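# Transfer the rope-reel pole to the empty wall rack

## Task

Take the pole with the rope reel on it and set it on the wall rack that currently has no pole. At the end the pole must be seated fully at the bottom of the slots in both of that rack's brackets, and the reel must be hanging motionless. Release the pole and move the robot away from it. The robot must not tip over or finish leaning, or the task fails. If the pole only stays in place because the robot is holding or supporting it, the task is not done.

## Robot and tools

ROBOT. A wheeled base carries a lifting column with a tilting head and two six-joint arms (left and right), each ending in a two-finger gripper. Shoulder height S = 0.90 m + column_m. Folded, as it starts, the robot measures 0.73 m long, 0.62 m wide and S + 0.43 m tall, with its front 0.40 m ahead of the column.

FRAMES. Base frame: origin on the floor under the column, midway between the drive wheels; x forward, y left, z up. left_hand and right_hand are given in this frame as the point where the fingers meet (tips reach 8 mm farther). quat_wxyz maps (0, 0, 1) onto the finger direction; the hand's y axis runs along the opening. The odometry frame is the base frame as it was when the scene began.

execute_actions. Arguments: "actions", a list holding one action or none (none just reports state and images); "cameras", a list drawn from cam_head_left, cam_head_right, cam_left_wrist, cam_right_wrist, nav_camera, all (omitted, null or ["all"] gives every camera; [] gives none). An action may contain:
- "base": exactly one relative command. {"translate_m": d} drives straight d metres from where the base is now, -3 to 3, forward positive. {"rotate_rad": d} turns in place d radians, -3.2 to 3.2, left (counter-clockwise seen from above) positive. No sideways motion.
- "joints": a single object keyed by joint name, covering both arms, column and head; each value is an absolute target. column_m 0 to 0.8 m; head_tilt_rad -0.61 to 1.308 (0 about level, positive looks down); left_/right_joint1_rad -2.879 to 2.879; joint2 0 to 3.141; joint3 0 to 3.019; joint4 -1.692 to 1.57; joint5 -1.57 to 1.57; joint6 -2.094 to 2.094 (radians); left_/right_gripper_m 0 to 0.093 m, the fingertip gap, 0 closed.
- "speeds": optional caps for this action only, translate_m 0.05 to 0.8 m/s, rotate_rad 0.1 to 1 rad/s (the maxima are the defaults). Arms are not slowed by it.
Motions in one action begin together. A base command needing over 8.667 s, an unknown key, or a value out of range gets the whole call rejected with no motion. No action runs past 15 s. A joint you omit may still be driving toward an earlier target.

JOINT MEANING. joint1 rotates the arm about a shoulder axis pointing forward and tilted 0.524 rad upward; positive sends a left hand forward, down and leftward. joint5 swings the hand sideways (positive toward the robot's right); joint6 rolls it (positive clockwise viewed from behind). With left joint1 = -1.57 or right joint1 = 1.57 and joints 5, 6 at 0, the arm moves in a vertical forward plane 0.23 m off the centre line. Let a = j2 - 0.35, b = 1.05 + j2 - j3, c = b - j4 (c = 1.57 means fingers straight down). Hand point: ahead = 0.12 + 0.39 sin a + 0.38 cos b + 0.25 cos c; height = S + 0.39 cos a - 0.38 sin b - 0.25 sin c. Example: j2, j3, j4 = 0.93, 0.78, 0.14 gives 0.60 m ahead, 0.25 m under S. Real hands sag lower and nearer the column, up to ~5 cm (~12 cm under heavy or distant loads). Done tolerances: column 0.005, head 0.03, joints 1-6 0.045/0.14/0.09/0.055/0.03/0.035, gripper 0.003.

REACH AND LOADS. Empty reach is about 1 m from the shoulder. For low work, put fingers down 0.45-0.5 m ahead with column_m 0.3, then lower the column; don't move arms with column_m below 0.3. Carrying with fingers down: 3.2 kg near 0.4 m ahead; 2 kg to 0.6 m; 1 kg to 0.8 m. Fingers flatter than ~1.2 rad below horizontal carry less. A gripper holds roughly 2-6 kg. Joint changes under ~0.03 rad (0.08 for joints 2, 3) may not move anything; approach contact in ~0.05 rad steps from your last target.

OTHER TOOLS. wait {"seconds": 0-10} lets the scene run and returns state and images. zoom_image {"camera", "region": [x0, y0, x1, y1]} enlarges part of that camera's latest image (images are 896x504; region at most 504x504 pixels). read_manual {"section": "licences"} only returns licence text. finished_scene {"scene": n} closes the scene permanently; the goal must already hold with the robot let go.

RESULTS. The "pictures" line lists camera order. base_status and joint_status: done (within tolerance; for the base, wheels turned fully even if slipping), off_target (stopped short, may still push), contact_stop (column or base blocked; old target dropped), time_out, not_followed. "joint command not followed" with a "cause:" line means a self-collision check withheld an arm's targets; back the moved joints off by 0.05 rad or more, or move the other arm. on_its_own lists uncommanded behaviour; "held at" is a held target, not the position. Also reported: joint_positions, hand poses, base_odometry (wheel count only), turned_by_wheels vs turned_by_imu (a gap above ~4% and 0.05 rad means a bump or slip), base_tilt in degrees, motor_effort for the wheels in percent (peak in brackets), wheel_motors_off, and motor temperatures per arm. A reported stop cancels the rest of that reply's motion calls. A gripper stuck at least 0.002 m above its target is holding something.

COLUMN. Going down, it halts with contact_stop when a hand or held object touches down (it may sink up to 0.15-0.2 m more); afterwards it refuses to descend until raised 0.2 m. It also stops on unexpected resistance; 0.05 m the other way frees it.

AVOID. Never let the arms strike or press on each other. Don't tip or tilt the robot. Don't drop or slam the pole or reel. After a base contact_stop, back off 0.05 m before turning. Pushing hard for about 3 s cuts the wheel motors for 2 s. Arms pushing against obstacles overheat (MOTOR HOT at 85 °C; at 100 °C an OVER-TEMPERATURE FAULT drops the arm); to relieve them, resend the reported joint positions as targets.

Each tool is called as a command line: name --argument value for each argument, lists and objects as JSON in quotes; but a table of rows of numbers goes row by row, as --pt "numbers of a row", without its own name.

## Session

execute_actions --actions '[{"joints":{"head_tilt_rad":0.3}}]' --cameras '["cam_head_left","nav_camera"]'

Scene clock: 0.87 s.
Motor temperatures (°C, as the motors report them): left_arm=[25 28 26 26 24 27] | right_arm=[24 24 25 27 27 26]
base_odometry: x=+0.000 y=+0.000 heading=+0.000 (m, m, rad; odometry frame)
turned_by_wheels: +0.000 (rad since the last result)
turned_by_imu: +0.000 (rad since the last result)
base_tilt: forward=+0.2 right=+0.1 (deg)
base_status: not commanded
joint_positions: column_m=+0.557 head_tilt_rad=+0.319 left_joint1_rad=-1.547 left_joint2_rad=+0.896 left_joint3_rad=+0.434 left_joint4_rad=-0.986 left_joint5_rad=-0.022 left_joint6_rad=-0.069 left_gripper_m=+0.095 right_joint1_rad=+1.566 right_joint2_rad=+0.850 right_joint3_rad=+0.366 right_joint4_rad=-0.931 right_joint5_rad=-0.028 right_joint6_rad=-0.020 right_gripper_m=+0.094
joint_status: all done
wheel_motors_off: 0
motor_effort: left_wheel=+1(2) right_wheel=+3(3) (%)
left_hand: x=+0.1520 y=+0.2334 z=+1.2581 quat_wxyz=(+0.445, +0.036, -0.894, -0.032) (m; base frame)
right_hand: x=+0.1335 y=-0.2216 z=+1.2600 quat_wxyz=(+0.431, +0.001, -0.902, -0.016) (m; base frame)
pictures: cam_head_left, nav_camera
camera_calibration (this result's frames):
cam_head_left: T_world_to_cam=[[-0.00958721, -0.999929, 0.00702133, 0.0424229], [-0.389521, -0.00273251, -0.921013, 1.44126], [0.920968, -0.0115649, -0.389467, 0.487427], [0, 0, 0, 1]] pos_world=[0.112905, 0.0519952, 1.51696]
Images, in order (width x height): cam_head_left 896x504, nav_camera 896x504.

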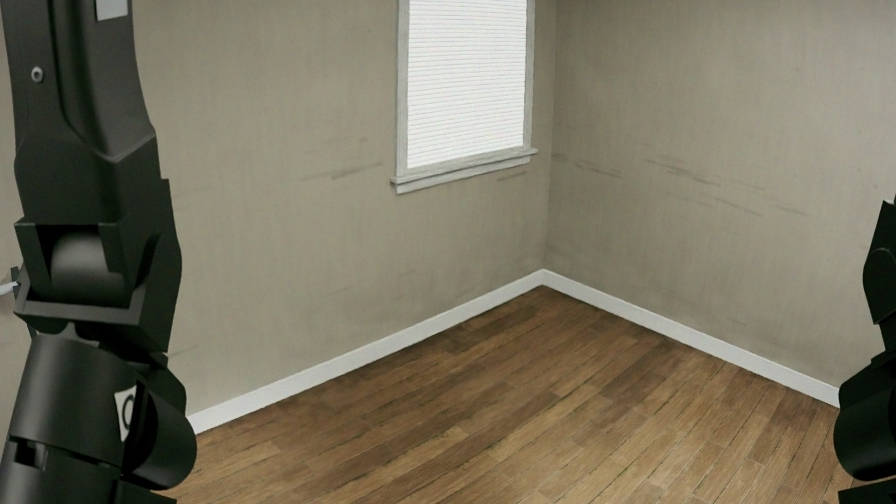

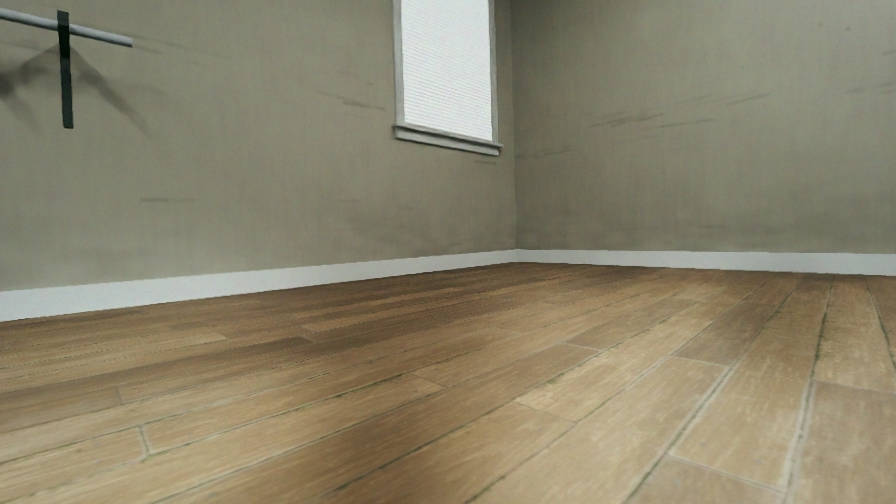

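execute_actions --actions '[{"base":{"rotate_rad":1.0}}]' --cameras '["cam_head_left","nav_camera"]'

execute_actions --actions '[{"base":{"rotate_rad":1.6}}]' --cameras '["cam_head_left","nav_camera"]'

execute_actions --actions '[{"base":{"rotate_rad":1.6}}]' --cameras '["cam_head_left","nav_camera"]'

Scene clock: 4.77 s.
Motor temperatures (°C, as the motors report them): left_arm=[25 28 26 26 24 27] | right_arm=[24 24 25 27 27 26]
base_odometry: x=+0.000 y=+0.000 heading=+0.999 (m, m, rad; odometry frame)
turned_by_wheels: +0.999 (rad since the last result)
turned_by_imu: +0.987 (rad since the last result)
base_tilt: forward=+0.2 right=+0.1 (deg)
base_status: done
joint_positions: column_m=+0.557 head_tilt_rad=+0.319 left_joint1_rad=-1.547 left_joint2_rad=+0.896 left_joint3_rad=+0.434 left_joint4_rad=-0.986 left_joint5_rad=-0.022 left_joint6_rad=-0.069 left_gripper_m=+0.095 right_joint1_rad=+1.566 right_joint2_rad=+0.850 right_joint3_rad=+0.366 right_joint4_rad=-0.931 right_joint5_rad=-0.028 right_joint6_rad=-0.020 right_gripper_m=+0.094
joint_status: not commanded
wheel_motors_off: 0
motor_effort: left_wheel=-5(35) right_wheel=+5(38) (%)
left_hand: x=+0.1520 y=+0.2334 z=+1.2581 quat_wxyz=(+0.445, +0.036, -0.894, -0.032) (m; base frame)
right_hand: x=+0.1335 y=-0.2216 z=+1.2600 quat_wxyz=(+0.431, +0.001, -0.902, -0.016) (m; base frame)
pictures: cam_head_left, nav_camera
camera_calibration (this result's frames):
cam_head_left: T_world_to_cam=[[-0.00958765, -0.999929, 0.00702073, 0.0424239], [-0.389463, -0.00273251, -0.921038, 1.4413], [0.920992, -0.0115649, -0.389409, 0.487336], [0, 0, 0, 1]] pos_world=[0.112907, 0.0519952, 1.51697]
Images, in order (width x height): cam_head_left 896x504, nav_camera 896x504.

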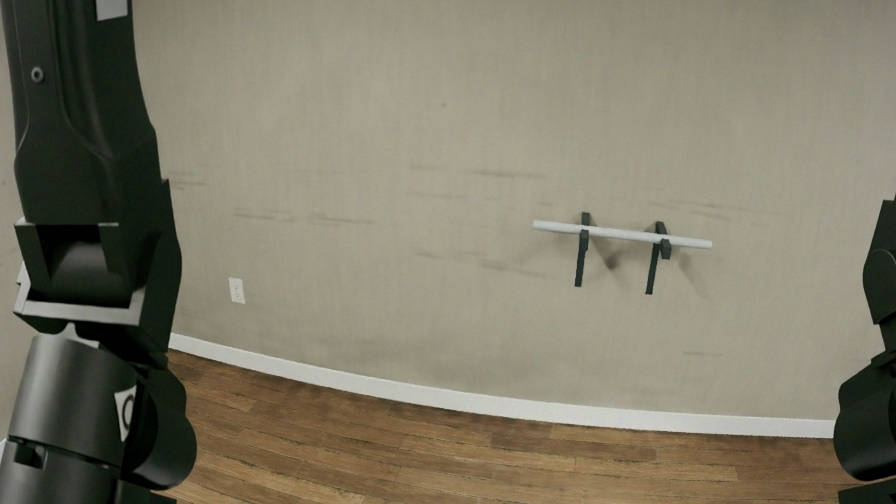

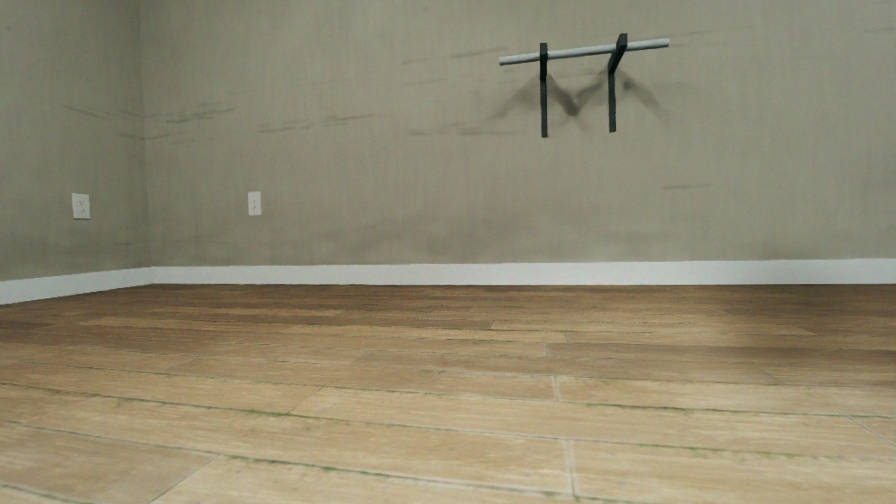

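Scene clock: 8.03 s.
Motor temperatures (°C, as the motors report them): left_arm=[25 28 26 26 24 27] | right_arm=[24 24 25 27 27 26]
base_odometry: x=+0.000 y=+0.000 heading=+2.597 (m, m, rad; odometry frame)
turned_by_wheels: +1.599 (rad since the last result)
turned_by_imu: +1.586 (rad since the last result)
base_tilt: forward=+0.2 right=+0.2 (deg)
base_status: done
joint_positions: column_m=+0.557 head_tilt_rad=+0.319 left_joint1_rad=-1.547 left_joint2_rad=+0.896 left_joint3_rad=+0.434 left_joint4_rad=-0.986 left_joint5_rad=-0.022 left_joint6_rad=-0.069 left_gripper_m=+0.095 right_joint1_rad=+1.566 right_joint2_rad=+0.850 right_joint3_rad=+0.366 right_joint4_rad=-0.931 right_joint5_rad=-0.028 right_joint6_rad=-0.020 right_gripper_m=+0.094
joint_status: not commanded
wheel_motors_off: 0
motor_effort: left_wheel=-5(25) right_wheel=+5(24) (%)
left_hand: x=+0.1520 y=+0.2334 z=+1.2581 quat_wxyz=(+0.445, +0.036, -0.894, -0.032) (m; base frame)
right_hand: x=+0.1335 y=-0.2216 z=+1.2600 quat_wxyz=(+0.431, +0.001, -0.902, -0.016) (m; base frame)
pictures: cam_head_left, nav_camera
camera_calibration (this result's frames):
cam_head_left: T_world_to_cam=[[-0.00958777, -0.999929, 0.00702056, 0.0424241], [-0.389447, -0.00273251, -0.921045, 1.44131], [0.920999, -0.0115649, -0.389393, 0.487311], [0, 0, 0, 1]] pos_world=[0.112907, 0.0519952, 1.51697]
Images, in order (width x height): cam_head_left 896x504, nav_camera 896x504.

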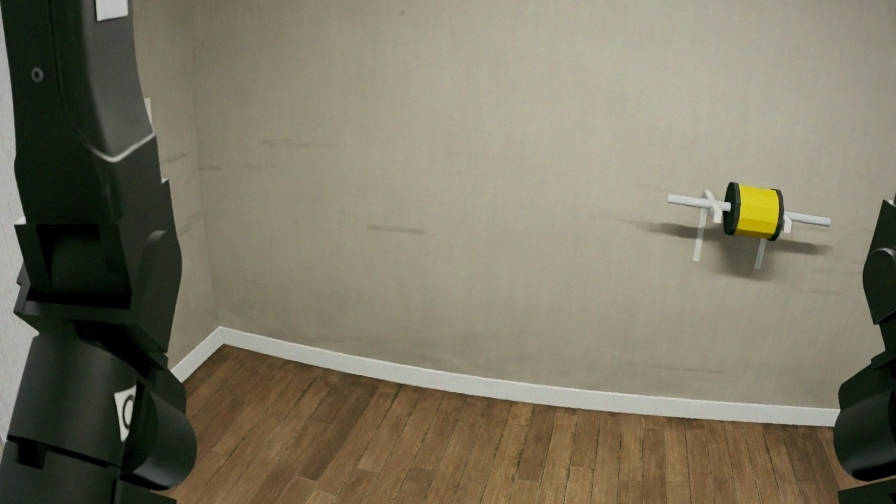

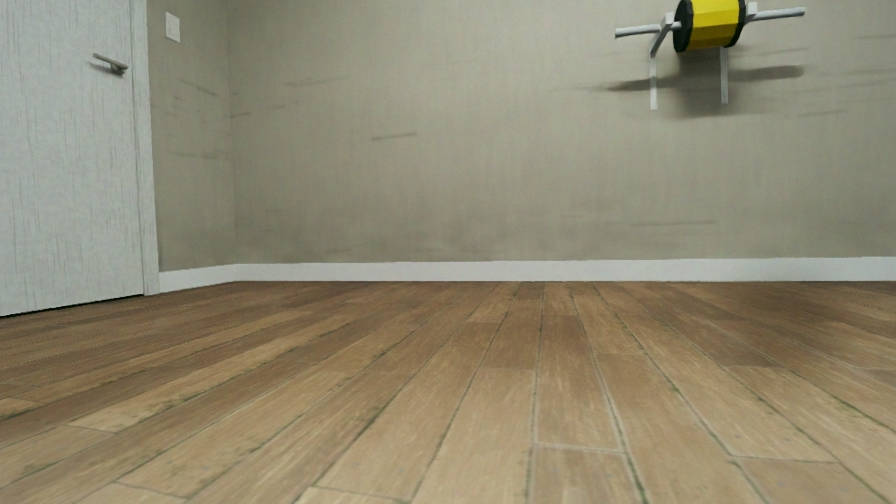

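Scene clock: 11.30 s.
Motor temperatures (°C, as the motors report them): left_arm=[25 29 26 26 24 27] | right_arm=[24 24 25 27 27 26]
base_odometry: x=+0.000 y=+0.000 heading=-2.087 (m, m, rad; odometry frame)
turned_by_wheels: +1.599 (rad since the last result)
turned_by_imu: +1.586 (rad since the last result)
base_tilt: forward=+0.2 right=+0.1 (deg)
base_status: done
joint_positions: column_m=+0.557 head_tilt_rad=+0.319 left_joint1_rad=-1.547 left_joint2_rad=+0.896 left_joint3_rad=+0.434 left_joint4_rad=-0.986 left_joint5_rad=-0.022 left_joint6_rad=-0.069 left_gripper_m=+0.095 right_joint1_rad=+1.566 right_joint2_rad=+0.850 right_joint3_rad=+0.366 right_joint4_rad=-0.931 right_joint5_rad=-0.028 right_joint6_rad=-0.020 right_gripper_m=+0.094
joint_status: not commanded
wheel_motors_off: 0
motor_effort: left_wheel=-5(25) right_wheel=+5(26) (%)
left_hand: x=+0.1520 y=+0.2334 z=+1.2581 quat_wxyz=(+0.445, +0.036, -0.894, -0.032) (m; base frame)
right_hand: x=+0.1335 y=-0.2216 z=+1.2600 quat_wxyz=(+0.431, +0.001, -0.902, -0.016) (m; base frame)
pictures: cam_head_left, nav_camera
camera_calibration (this result's frames):
cam_head_left: T_world_to_cam=[[-0.00958784, -0.999929, 0.00702047, 0.0424243], [-0.389438, -0.00273251, -0.921049, 1.44131], [0.921003, -0.0115649, -0.389384, 0.487297], [0, 0, 0, 1]] pos_world=[0.112907, 0.0519952, 1.51697]
Images, in order (width x height): cam_head_left 896x504, nav_camera 896x504.

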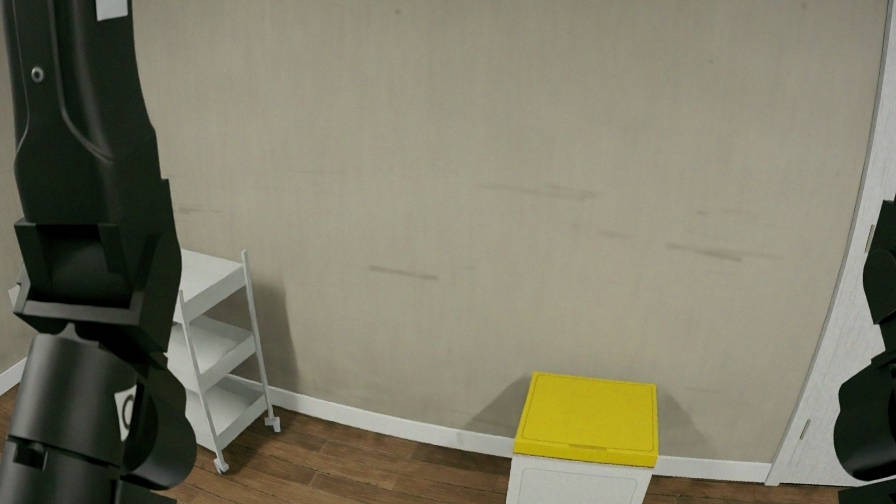

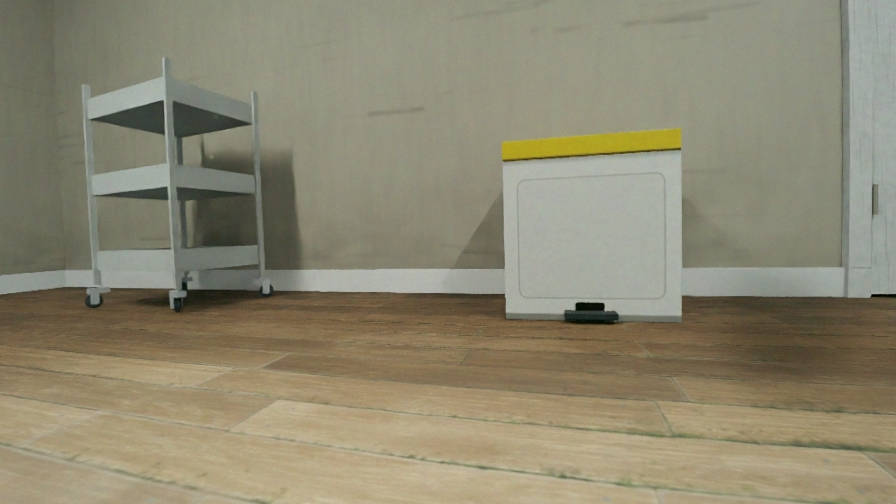

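execute_actions --actions '[{"base":{"rotate_rad":1.3}}]' --cameras '["cam_head_left","nav_camera"]'

Scene clock: 15.23 s.
Motor temperatures (°C, as the motors report them): left_arm=[25 29 26 26 24 27] | right_arm=[24 24 25 28 27 26]
base_odometry: x=+0.000 y=+0.000 heading=-0.789 (m, m, rad; odometry frame)
turned_by_wheels: +1.299 (rad since the last result)
turned_by_imu: +1.288 (rad since the last result)
base_tilt: forward=+0.2 right=+0.1 (deg)
base_status: done
joint_positions: column_m=+0.557 head_tilt_rad=+0.319 left_joint1_rad=-1.547 left_joint2_rad=+0.896 left_joint3_rad=+0.434 left_joint4_rad=-0.986 left_joint5_rad=-0.022 left_joint6_rad=-0.069 left_gripper_m=+0.095 right_joint1_rad=+1.566 right_joint2_rad=+0.850 right_joint3_rad=+0.366 right_joint4_rad=-0.931 right_joint5_rad=-0.028 right_joint6_rad=-0.020 right_gripper_m=+0.094
joint_status: not commanded
wheel_motors_off: 0
motor_effort: left_wheel=-5(27) right_wheel=+5(26) (%)
left_hand: x=+0.1520 y=+0.2334 z=+1.2581 quat_wxyz=(+0.445, +0.036, -0.894, -0.032) (m; base frame)
right_hand: x=+0.1335 y=-0.2216 z=+1.2600 quat_wxyz=(+0.431, +0.001, -0.902, -0.016) (m; base frame)
pictures: cam_head_left, nav_camera
camera_calibration (this result's frames):
cam_head_left: T_world_to_cam=[[-0.00958787, -0.999929, 0.00702043, 0.0424243], [-0.389434, -0.00273251, -0.92105, 1.44132], [0.921004, -0.0115649, -0.389381, 0.487291], [0, 0, 0, 1]] pos_world=[0.112907, 0.0519952, 1.51697]
Images, in order (width x height): cam_head_left 896x504, nav_camera 896x504.

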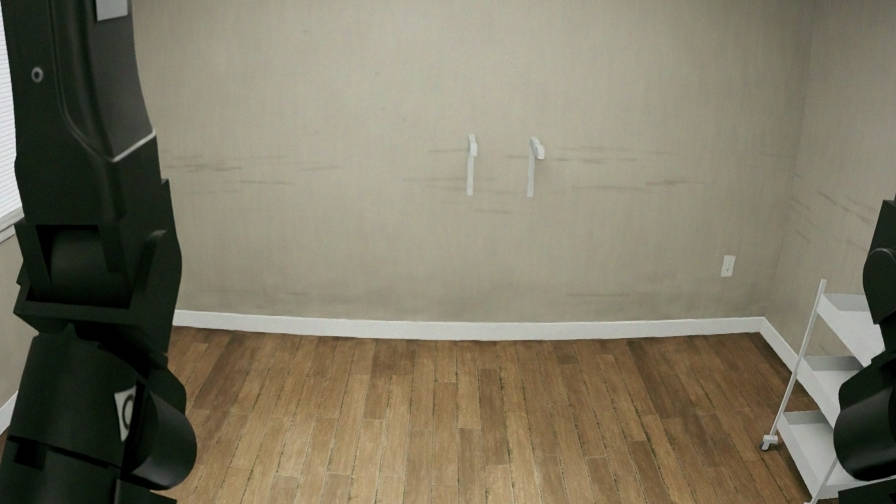

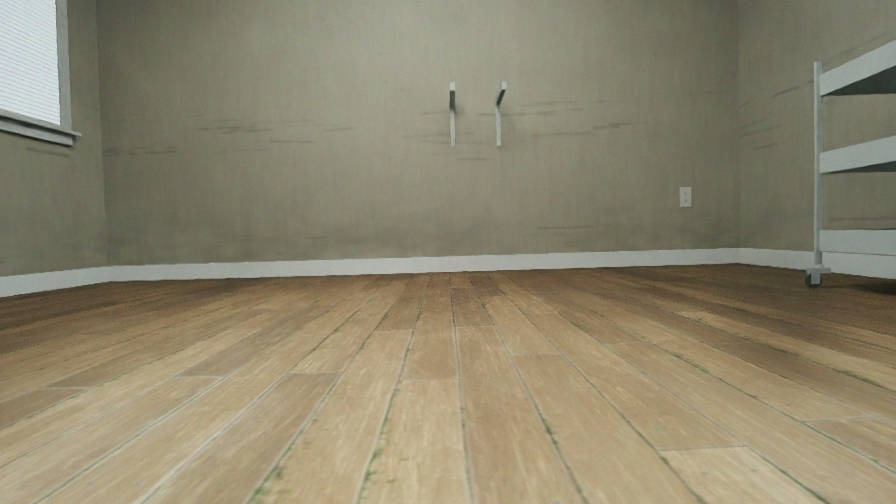

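execute_actions --actions '[{"base":{"rotate_rad":1.57}}]' --cameras '[]'

execute_actions --actions '[{"base":{"translate_m":0.75}}]' --cameras '[]'

execute_actions --actions '[{"base":{"rotate_rad":1.6}}]' --cameras '[]'

execute_actions --actions '[{"base":{"translate_m":0.9}}]' --cameras '["cam_head_left","nav_camera"]'

Scene clock: 20.87 s.
Motor temperatures (°C, as the motors report them): left_arm=[25 29 26 26 24 27] | right_arm=[24 24 25 28 27 26]
base_odometry: x=+0.000 y=+0.000 heading=+0.780 (m, m, rad; odometry frame)
turned_by_wheels: +1.569 (rad since the last result)
turned_by_imu: +1.556 (rad since the last result)
base_tilt: forward=+0.2 right=+0.2 (deg)
base_status: done
joint_positions: column_m=+0.557 head_tilt_rad=+0.319 left_joint1_rad=-1.547 left_joint2_rad=+0.896 left_joint3_rad=+0.434 left_joint4_rad=-0.986 left_joint5_rad=-0.022 left_joint6_rad=-0.069 left_gripper_m=+0.095 right_joint1_rad=+1.566 right_joint2_rad=+0.850 right_joint3_rad=+0.366 right_joint4_rad=-0.931 right_joint5_rad=-0.028 right_joint6_rad=-0.020 right_gripper_m=+0.094
joint_status: not commanded
wheel_motors_off: 0
motor_effort: left_wheel=-5(27) right_wheel=+5(25) (%)
left_hand: x=+0.1520 y=+0.2334 z=+1.2581 quat_wxyz=(+0.445, +0.036, -0.894, -0.032) (m; base frame)
right_hand: x=+0.1335 y=-0.2216 z=+1.2600 quat_wxyz=(+0.431, +0.001, -0.902, -0.016) (m; base frame)
pictures: none
No camera images: the call's "cameras" was empty. Leave "cameras" out to get every camera's image.

Scene clock: 23.93 s.
Motor temperatures (°C, as the motors report them): left_arm=[25 29 26 26 24 27] | right_arm=[24 24 25 28 27 26]
base_odometry: x=+0.533 y=+0.528 heading=+0.781 (m, m, rad; odometry frame)
turned_by_wheels: +0.000 (rad since the last result)
turned_by_imu: +0.000 (rad since the last result)
base_tilt: forward=+0.2 right=+0.2 (deg)
base_status: done
joint_positions: column_m=+0.557 head_tilt_rad=+0.319 left_joint1_rad=-1.547 left_joint2_rad=+0.896 left_joint3_rad=+0.435 left_joint4_rad=-0.986 left_joint5_rad=-0.022 left_joint6_rad=-0.069 left_gripper_m=+0.095 right_joint1_rad=+1.566 right_joint2_rad=+0.849 right_joint3_rad=+0.367 right_joint4_rad=-0.931 right_joint5_rad=-0.028 right_joint6_rad=-0.020 right_gripper_m=+0.094
joint_status: not commanded
wheel_motors_off: 0
motor_effort: left_wheel=-1(48) right_wheel=+0(50) (%)
left_hand: x=+0.1528 y=+0.2334 z=+1.2578 quat_wxyz=(+0.445, +0.036, -0.894, -0.032) (m; base frame)
right_hand: x=+0.1342 y=-0.2216 z=+1.2598 quat_wxyz=(+0.430, +0.001, -0.903, -0.016) (m; base frame)
pictures: none
No camera images: the call's "cameras" was empty. Leave "cameras" out to get every camera's image.

Scene clock: 27.10 s.
Motor temperatures (°C, as the motors report them): left_arm=[25 29 26 26 24 27] | right_arm=[24 24 25 28 27 26]
base_odometry: x=+0.533 y=+0.528 heading=+2.380 (m, m, rad; odometry frame)
turned_by_wheels: +1.599 (rad since the last result)
turned_by_imu: +1.583 (rad since the last result)
base_tilt: forward=+0.2 right=+0.1 (deg)
base_status: done
joint_positions: column_m=+0.557 head_tilt_rad=+0.319 left_joint1_rad=-1.547 left_joint2_rad=+0.896 left_joint3_rad=+0.435 left_joint4_rad=-0.986 left_joint5_rad=-0.022 left_joint6_rad=-0.069 left_gripper_m=+0.095 right_joint1_rad=+1.566 right_joint2_rad=+0.849 right_joint3_rad=+0.367 right_joint4_rad=-0.931 right_joint5_rad=-0.028 right_joint6_rad=-0.020 right_gripper_m=+0.094
joint_status: not commanded
wheel_motors_off: 0
motor_effort: left_wheel=-5(48) right_wheel=+5(42) (%)
left_hand: x=+0.1528 y=+0.2334 z=+1.2578 quat_wxyz=(+0.445, +0.036, -0.894, -0.032) (m; base frame)
right_hand: x=+0.1342 y=-0.2216 z=+1.2598 quat_wxyz=(+0.430, +0.001, -0.903, -0.016) (m; base frame)
pictures: none
No camera images: the call's "cameras" was empty. Leave "cameras" out to get every camera's image.

Scene clock: 30.40 s.
Motor temperatures (°C, as the motors report them): left_arm=[25 29 26 26 24 27] | right_arm=[24 24 25 28 27 26]
base_odometry: x=-0.119 y=+1.149 heading=+2.380 (m, m, rad; odometry frame)
turned_by_wheels: +0.000 (rad since the last result)
turned_by_imu: -0.001 (rad since the last result)
base_tilt: forward=+0.2 right=+0.2 (deg)
base_status: done
joint_positions: column_m=+0.557 head_tilt_rad=+0.319 left_joint1_rad=-1.547 left_joint2_rad=+0.896 left_joint3_rad=+0.435 left_joint4_rad=-0.986 left_joint5_rad=-0.022 left_joint6_rad=-0.069 left_gripper_m=+0.095 right_joint1_rad=+1.566 right_joint2_rad=+0.849 right_joint3_rad=+0.367 right_joint4_rad=-0.931 right_joint5_rad=-0.028 right_joint6_rad=-0.020 right_gripper_m=+0.094
joint_status: not commanded
wheel_motors_off: 0
motor_effort: left_wheel=+0(46) right_wheel=+0(50) (%)
left_hand: x=+0.1528 y=+0.2334 z=+1.2578 quat_wxyz=(+0.445, +0.036, -0.894, -0.032) (m; base frame)
right_hand: x=+0.1342 y=-0.2216 z=+1.2598 quat_wxyz=(+0.430, +0.001, -0.903, -0.016) (m; base frame)
pictures: cam_head_left, nav_camera
camera_calibration (this result's frames):
cam_head_left: T_world_to_cam=[[-0.00959061, -0.999929, 0.00701669, 0.0424302], [-0.389075, -0.00273251, -0.921202, 1.44153], [0.921156, -0.0115649, -0.389021, 0.486729], [0, 0, 0, 1]] pos_world=[0.112918, 0.0519952, 1.51699]
Images, in order (width x height): cam_head_left 896x504, nav_camera 896x504.

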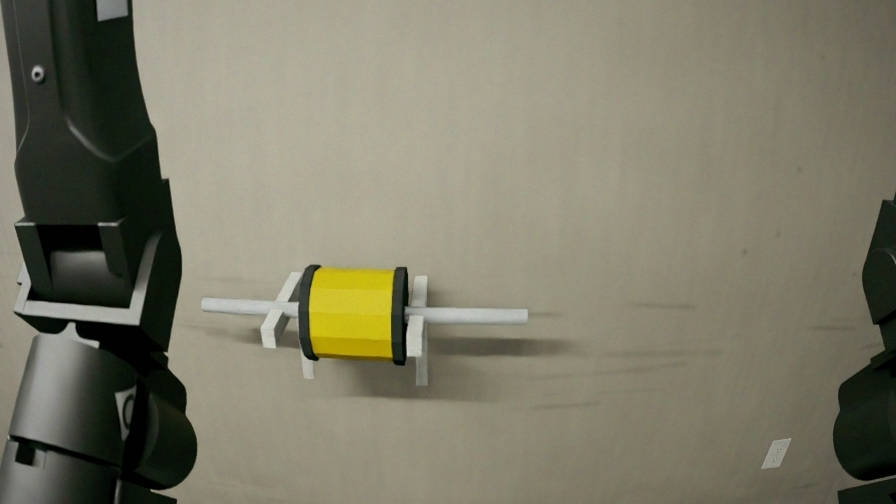

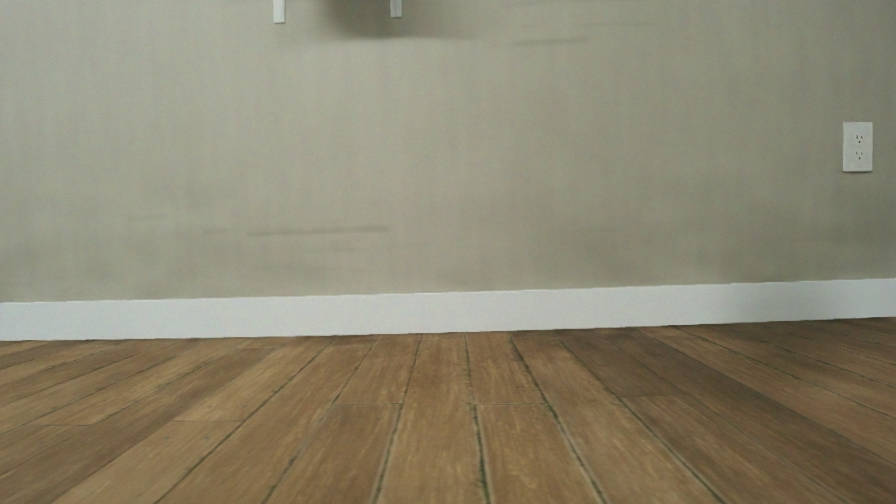

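execute_actions --actions '[{"base":{"rotate_rad":0.6},"joints":{"column_m":0.34,"left_joint1_rad":-1.57,"left_joint2_rad":0.85,"left_joint3_rad":1.21,"left_joint4_rad":-0.88,"left_joint5_rad":0,"left_joint6_rad":1.57,"right_joint1_rad":1.57,"right_joint2_rad":0.85,"right_joint3_rad":1.21,"right_joint4_rad":-0.88,"right_joint5_rad":0,"right_joint6_rad":1.57,"head_tilt_rad":0.5}}]' --cameras '[]'

execute_actions --actions '[{"base":{"translate_m":0.42}}]' --cameras '[]'

execute_actions --actions '[{"base":{"rotate_rad":-0.6}}]' --cameras '["cam_head_left","nav_camera"]'

Scene clock: 36.20 s.
Motor temperatures (°C, as the motors report them): left_arm=[25 29 27 26 24 27] | right_arm=[24 24 26 28 27 26]
base_odometry: x=-0.119 y=+1.149 heading=+2.979 (m, m, rad; odometry frame)
turned_by_wheels: +0.599 (rad since the last result)
turned_by_imu: +0.589 (rad since the last result)
base_tilt: forward=+0.2 right=+0.2 (deg)
base_status: done
joint_positions: column_m=+0.340 head_tilt_rad=+0.504 left_joint1_rad=-1.566 left_joint2_rad=+0.852 left_joint3_rad=+1.179 left_joint4_rad=-0.886 left_joint5_rad=-0.001 left_joint6_rad=+1.561 left_gripper_m=+0.095 right_joint1_rad=+1.566 right_joint2_rad=+0.849 right_joint3_rad=+1.185 right_joint4_rad=-0.882 right_joint5_rad=-0.002 right_joint6_rad=+1.560 right_gripper_m=+0.094
joint_status: all done
wheel_motors_off: 0
motor_effort: left_wheel=-6(53) right_wheel=+6(43) (%)
left_hand: x=+0.5887 y=+0.2264 z=+1.0814 quat_wxyz=(+0.014, -0.703, -0.711, +0.011) (m; base frame)
right_hand: x=+0.5930 y=-0.2270 z=+1.0840 quat_wxyz=(+0.007, -0.704, -0.710, +0.009) (m; base frame)
pictures: none
No camera images: the call's "cameras" was empty. Leave "cameras" out to get every camera's image.

Scene clock: 38.60 s.
Motor temperatures (°C, as the motors report them): left_arm=[25 29 27 26 24 27] | right_arm=[24 25 26 28 27 26]
base_odometry: x=-0.533 y=+1.217 heading=+2.980 (m, m, rad; odometry frame)
turned_by_wheels: +0.001 (rad since the last result)
turned_by_imu: +0.000 (rad since the last result)
base_tilt: forward=+0.2 right=+0.1 (deg)
base_status: done
joint_positions: column_m=+0.340 head_tilt_rad=+0.505 left_joint1_rad=-1.566 left_joint2_rad=+0.852 left_joint3_rad=+1.179 left_joint4_rad=-0.886 left_joint5_rad=-0.001 left_joint6_rad=+1.562 left_gripper_m=+0.095 right_joint1_rad=+1.566 right_joint2_rad=+0.849 right_joint3_rad=+1.185 right_joint4_rad=-0.882 right_joint5_rad=-0.002 right_joint6_rad=+1.560 right_gripper_m=+0.094
joint_status: not commanded
wheel_motors_off: 0
motor_effort: left_wheel=+2(47) right_wheel=-1(51) (%)
left_hand: x=+0.5887 y=+0.2264 z=+1.0814 quat_wxyz=(+0.014, -0.703, -0.711, +0.011) (m; base frame)
right_hand: x=+0.5930 y=-0.2270 z=+1.0840 quat_wxyz=(+0.007, -0.704, -0.710, +0.009) (m; base frame)
pictures: none
No camera images: the call's "cameras" was empty. Leave "cameras" out to get every camera's image.

Scene clock: 40.67 s.
Motor temperatures (°C, as the motors report them): left_arm=[25 30 28 26 24 27] | right_arm=[24 25 26 28 27 26]
base_odometry: x=-0.533 y=+1.217 heading=+2.381 (m, m, rad; odometry frame)
turned_by_wheels: -0.599 (rad since the last result)
turned_by_imu: -0.593 (rad since the last result)
base_tilt: forward=+0.2 right=+0.2 (deg)
base_status: done
joint_positions: column_m=+0.340 head_tilt_rad=+0.505 left_joint1_rad=-1.566 left_joint2_rad=+0.852 left_joint3_rad=+1.179 left_joint4_rad=-0.886 left_joint5_rad=-0.001 left_joint6_rad=+1.562 left_gripper_m=+0.095 right_joint1_rad=+1.566 right_joint2_rad=+0.849 right_joint3_rad=+1.185 right_joint4_rad=-0.882 right_joint5_rad=-0.002 right_joint6_rad=+1.560 right_gripper_m=+0.094
joint_status: not commanded
wheel_motors_off: 0
motor_effort: left_wheel=+5(35) right_wheel=-5(51) (%)
left_hand: x=+0.5887 y=+0.2264 z=+1.0814 quat_wxyz=(+0.014, -0.703, -0.711, +0.011) (m; base frame)
right_hand: x=+0.5930 y=-0.2270 z=+1.0840 quat_wxyz=(+0.007, -0.704, -0.710, +0.009) (m; base frame)
pictures: cam_head_left, nav_camera
camera_calibration (this result's frames):
cam_head_left: T_world_to_cam=[[-0.00813058, -0.999929, 0.00866645, 0.0416905], [-0.552435, -0.00273251, -0.833552, 1.1338], [0.833517, -0.0115649, -0.552373, 0.623401], [0, 0, 0, 1]] pos_world=[0.107073, 0.0519952, 1.28907]
Images, in order (width x height): cam_head_left 896x504, nav_camera 896x504.

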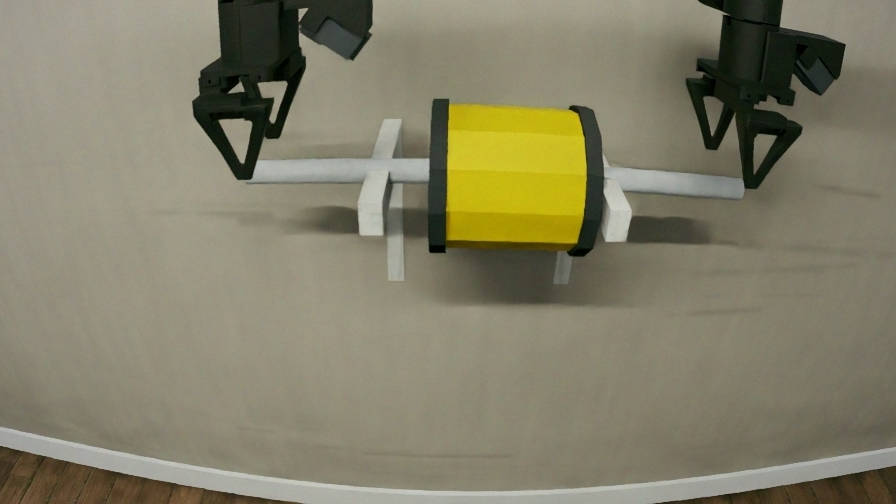

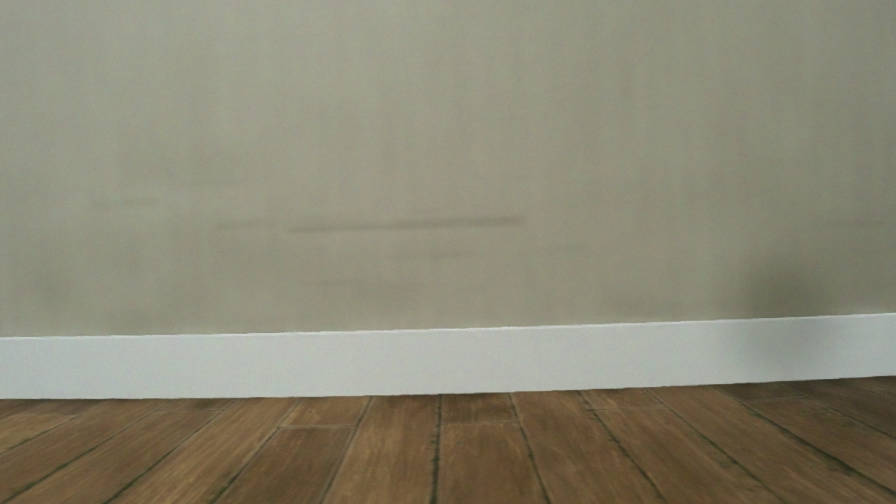

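execute_actions --actions '[{"base":{"translate_m":0.14}}]' --cameras '["cam_left_wrist","cam_right_wrist"]'

Scene clock: 42.90 s.
Motor temperatures (°C, as the motors report them): left_arm=[25 30 28 26 24 27] | right_arm=[24 25 26 28 27 26]
base_odometry: x=-0.635 y=+1.313 heading=+2.380 (m, m, rad; odometry frame)
turned_by_wheels: -0.001 (rad since the last result)
turned_by_imu: -0.002 (rad since the last result)
base_tilt: forward=+0.2 right=+0.1 (deg)
base_status: done
joint_positions: column_m=+0.340 head_tilt_rad=+0.505 left_joint1_rad=-1.566 left_joint2_rad=+0.852 left_joint3_rad=+1.180 left_joint4_rad=-0.886 left_joint5_rad=-0.001 left_joint6_rad=+1.562 left_gripper_m=+0.095 right_joint1_rad=+1.566 right_joint2_rad=+0.850 right_joint3_rad=+1.185 right_joint4_rad=-0.882 right_joint5_rad=-0.002 right_joint6_rad=+1.560 right_gripper_m=+0.094
joint_status: not commanded
wheel_motors_off: 0
motor_effort: left_wheel=-2(50) right_wheel=+2(48) (%)
left_hand: x=+0.5890 y=+0.2264 z=+1.0814 quat_wxyz=(+0.014, -0.703, -0.711, +0.011) (m; base frame)
right_hand: x=+0.5932 y=-0.2270 z=+1.0840 quat_wxyz=(+0.007, -0.704, -0.710, +0.009) (m; base frame)
pictures: cam_left_wrist, cam_right_wrist
camera_calibration (this result's frames):
cam_left_wrist: T_world_to_cam=[[-0.999221, -0.0116914, 0.0376866, 0.54655], [0.0127356, 0.808421, 0.588467, -0.822194], [-0.0373466, 0.588489, -0.807642, 0.887624], [0, 0, 0, 1]] pos_world=[0.589746, 0.148712, 1.18012]
cam_right_wrist: T_world_to_cam=[[-0.999378, -0.00767241, 0.0344242, 0.551715], [0.0136084, 0.816583, 0.577067, -0.443852], [-0.0325378, 0.577177, -0.815971, 1.15555], [0, 0, 0, 1]] pos_world=[0.595011, -0.300281, 1.18003]
Images, in order (width x height): cam_left_wrist 896x504, cam_right_wrist 896x504.

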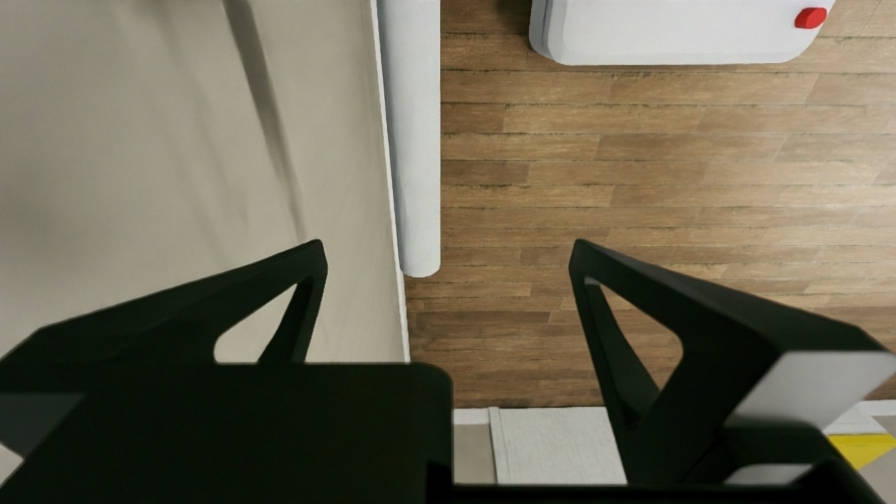

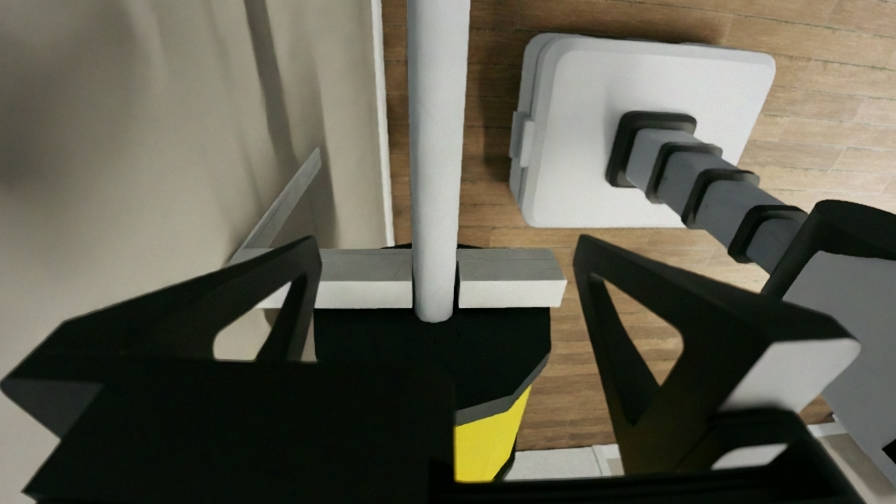

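Fine. Lower.

execute_actions --actions '[{"joints":{"column_m":0.24}}]' --cameras '["cam_left_wrist","cam_right_wrist"]'

Scene clock: 45.77 s.
Motor temperatures (°C, as the motors report them): left_arm=[25 30 28 26 24 27] | right_arm=[24 25 27 27 27 26]
base_odometry: x=-0.635 y=+1.313 heading=+2.380 (m, m, rad; odometry frame)
turned_by_wheels: +0.000 (rad since the last result)
turned_by_imu: -0.001 (rad since the last result)
base_tilt: forward=+0.2 right=+0.2 (deg)
base_status: not commanded
joint_positions: column_m=+0.240 head_tilt_rad=+0.505 left_joint1_rad=-1.566 left_joint2_rad=+0.852 left_joint3_rad=+1.180 left_joint4_rad=-0.886 left_joint5_rad=-0.001 left_joint6_rad=+1.562 left_gripper_m=+0.095 right_joint1_rad=+1.566 right_joint2_rad=+0.850 right_joint3_rad=+1.185 right_joint4_rad=-0.882 right_joint5_rad=-0.002 right_joint6_rad=+1.560 right_gripper_m=+0.094
joint_status: all done
wheel_motors_off: 0
motor_effort: left_wheel=-1(1) right_wheel=+2(3) (%)
left_hand: x=+0.5890 y=+0.2264 z=+0.9814 quat_wxyz=(+0.014, -0.703, -0.711, +0.011) (m; base frame)
right_hand: x=+0.5932 y=-0.2270 z=+0.9840 quat_wxyz=(+0.007, -0.704, -0.710, +0.009) (m; base frame)
pictures: cam_left_wrist, cam_right_wrist
camera_calibration (this result's frames):
cam_left_wrist: T_world_to_cam=[[-0.999221, -0.0116914, 0.0376866, 0.550319], [0.0127356, 0.808421, 0.588467, -0.763347], [-0.0373466, 0.588489, -0.807642, 0.806859], [0, 0, 0, 1]] pos_world=[0.589746, 0.148712, 1.08012]
cam_right_wrist: T_world_to_cam=[[-0.999378, -0.00767241, 0.0344242, 0.555157], [0.0136084, 0.816583, 0.577067, -0.386145], [-0.0325378, 0.577177, -0.815971, 1.07395], [0, 0, 0, 1]] pos_world=[0.595011, -0.300281, 1.08003]
Images, in order (width x height): cam_left_wrist 896x504, cam_right_wrist 896x504.

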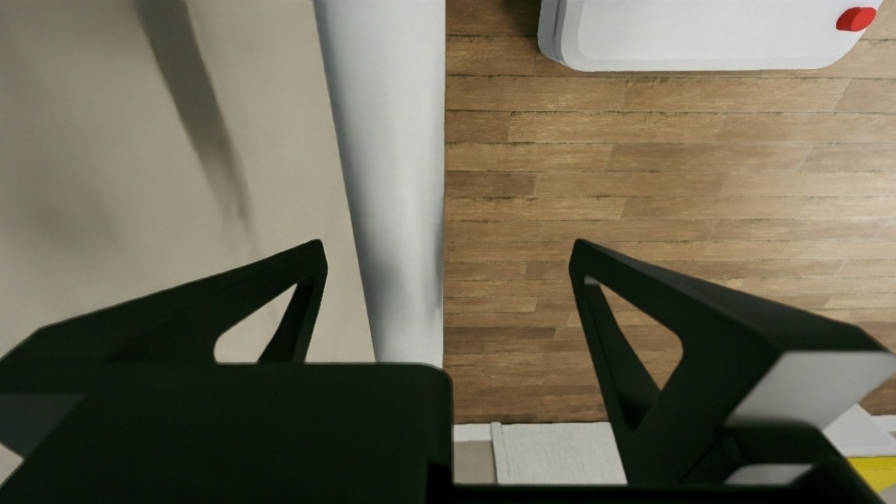

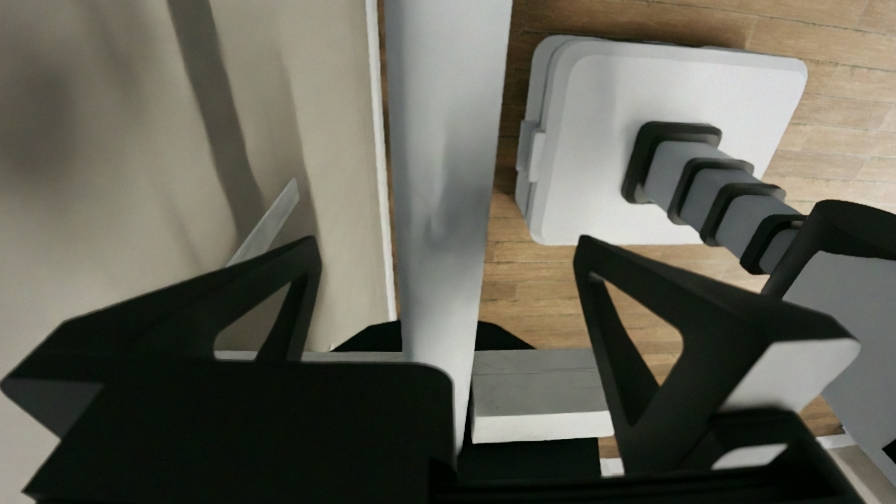

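execute_actions --actions '[{"joints":{"left_gripper_m":0.0,"right_gripper_m":0.0}}]' --cameras '[]'

execute_actions --actions '[{"joints":{"column_m":0.42}}]' --cameras '["cam_head_left"]'

Scene clock: 47.40 s.
Motor temperatures (°C, as the motors report them): left_arm=[25 30 29 26 24 27] | right_arm=[24 25 27 27 27 26]
base_odometry: x=-0.635 y=+1.313 heading=+2.380 (m, m, rad; odometry frame)
turned_by_wheels: +0.000 (rad since the last result)
turned_by_imu: -0.001 (rad since the last result)
base_tilt: forward=+0.2 right=+0.2 (deg)
base_status: not commanded
joint_positions: column_m=+0.240 head_tilt_rad=+0.505 left_joint1_rad=-1.566 left_joint2_rad=+0.856 left_joint3_rad=+1.194 left_joint4_rad=-0.862 left_joint5_rad=-0.001 left_joint6_rad=+1.563 left_gripper_m=+0.029 right_joint1_rad=+1.566 right_joint2_rad=+0.850 right_joint3_rad=+1.186 right_joint4_rad=-0.876 right_joint5_rad=-0.002 right_joint6_rad=+1.565 right_gripper_m=+0.028
joint_status: left_gripper_m off_target (ended at +0.029, target +0.000); right_gripper_m off_target (ended at +0.028, target +0.000)
wheel_motors_off: 0
motor_effort: left_wheel=-3(8) right_wheel=+2(3) (%)
left_hand: x=+0.6013 y=+0.2265 z=+0.9835 quat_wxyz=(+0.002, -0.704, -0.711, -0.001) (m; base frame)
right_hand: x=+0.5951 y=-0.2270 z=+0.9843 quat_wxyz=(+0.005, -0.706, -0.708, +0.006) (m; base frame)
pictures: none
No camera images: the call's "cameras" was empty. Leave "cameras" out to get every camera's image.

Scene clock: 50.33 s.
Motor temperatures (°C, as the motors report them): left_arm=[25 30 29 26 24 27] | right_arm=[24 25 27 27 27 26]
base_odometry: x=-0.635 y=+1.313 heading=+2.380 (m, m, rad; odometry frame)
turned_by_wheels: +0.000 (rad since the last result)
turned_by_imu: -0.001 (rad since the last result)
base_tilt: forward=+0.2 right=+0.2 (deg)
base_status: not commanded
joint_positions: column_m=+0.420 head_tilt_rad=+0.505 left_joint1_rad=-1.566 left_joint2_rad=+0.896 left_joint3_rad=+1.194 left_joint4_rad=-0.859 left_joint5_rad=-0.001 left_joint6_rad=+1.565 left_gripper_m=+0.029 right_joint1_rad=+1.566 right_joint2_rad=+0.892 right_joint3_rad=+1.186 right_joint4_rad=-0.869 right_joint5_rad=-0.002 right_joint6_rad=+1.568 right_gripper_m=+0.028
joint_status: all done
wheel_motors_off: 0
motor_effort: left_wheel=-4(7) right_wheel=+3(3) (%)
left_hand: x=+0.5955 y=+0.2265 z=+1.1444 quat_wxyz=(+0.015, -0.704, -0.710, +0.011) (m; base frame)
right_hand: x=+0.5898 y=-0.2271 z=+1.1444 quat_wxyz=(+0.017, -0.707, -0.707, +0.019) (m; base frame)
pictures: cam_head_left
camera_calibration (this result's frames):
cam_head_left: T_world_to_cam=[[-0.00812927, -0.999929, 0.00866768, 0.0409966], [-0.55256, -0.00273251, -0.833468, 1.20025], [0.833433, -0.0115649, -0.552499, 0.667692], [0, 0, 0, 1]] pos_world=[0.107068, 0.0519952, 1.36892]
Images, in order (width x height): cam_head_left 896x504.

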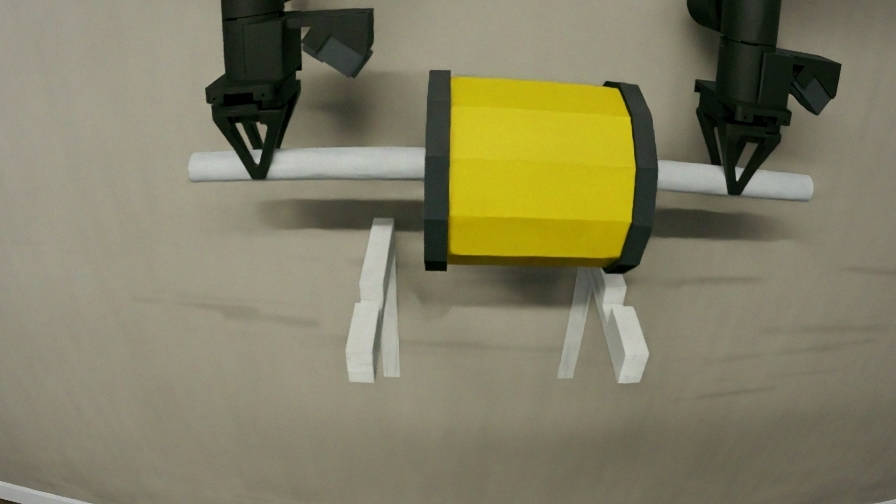

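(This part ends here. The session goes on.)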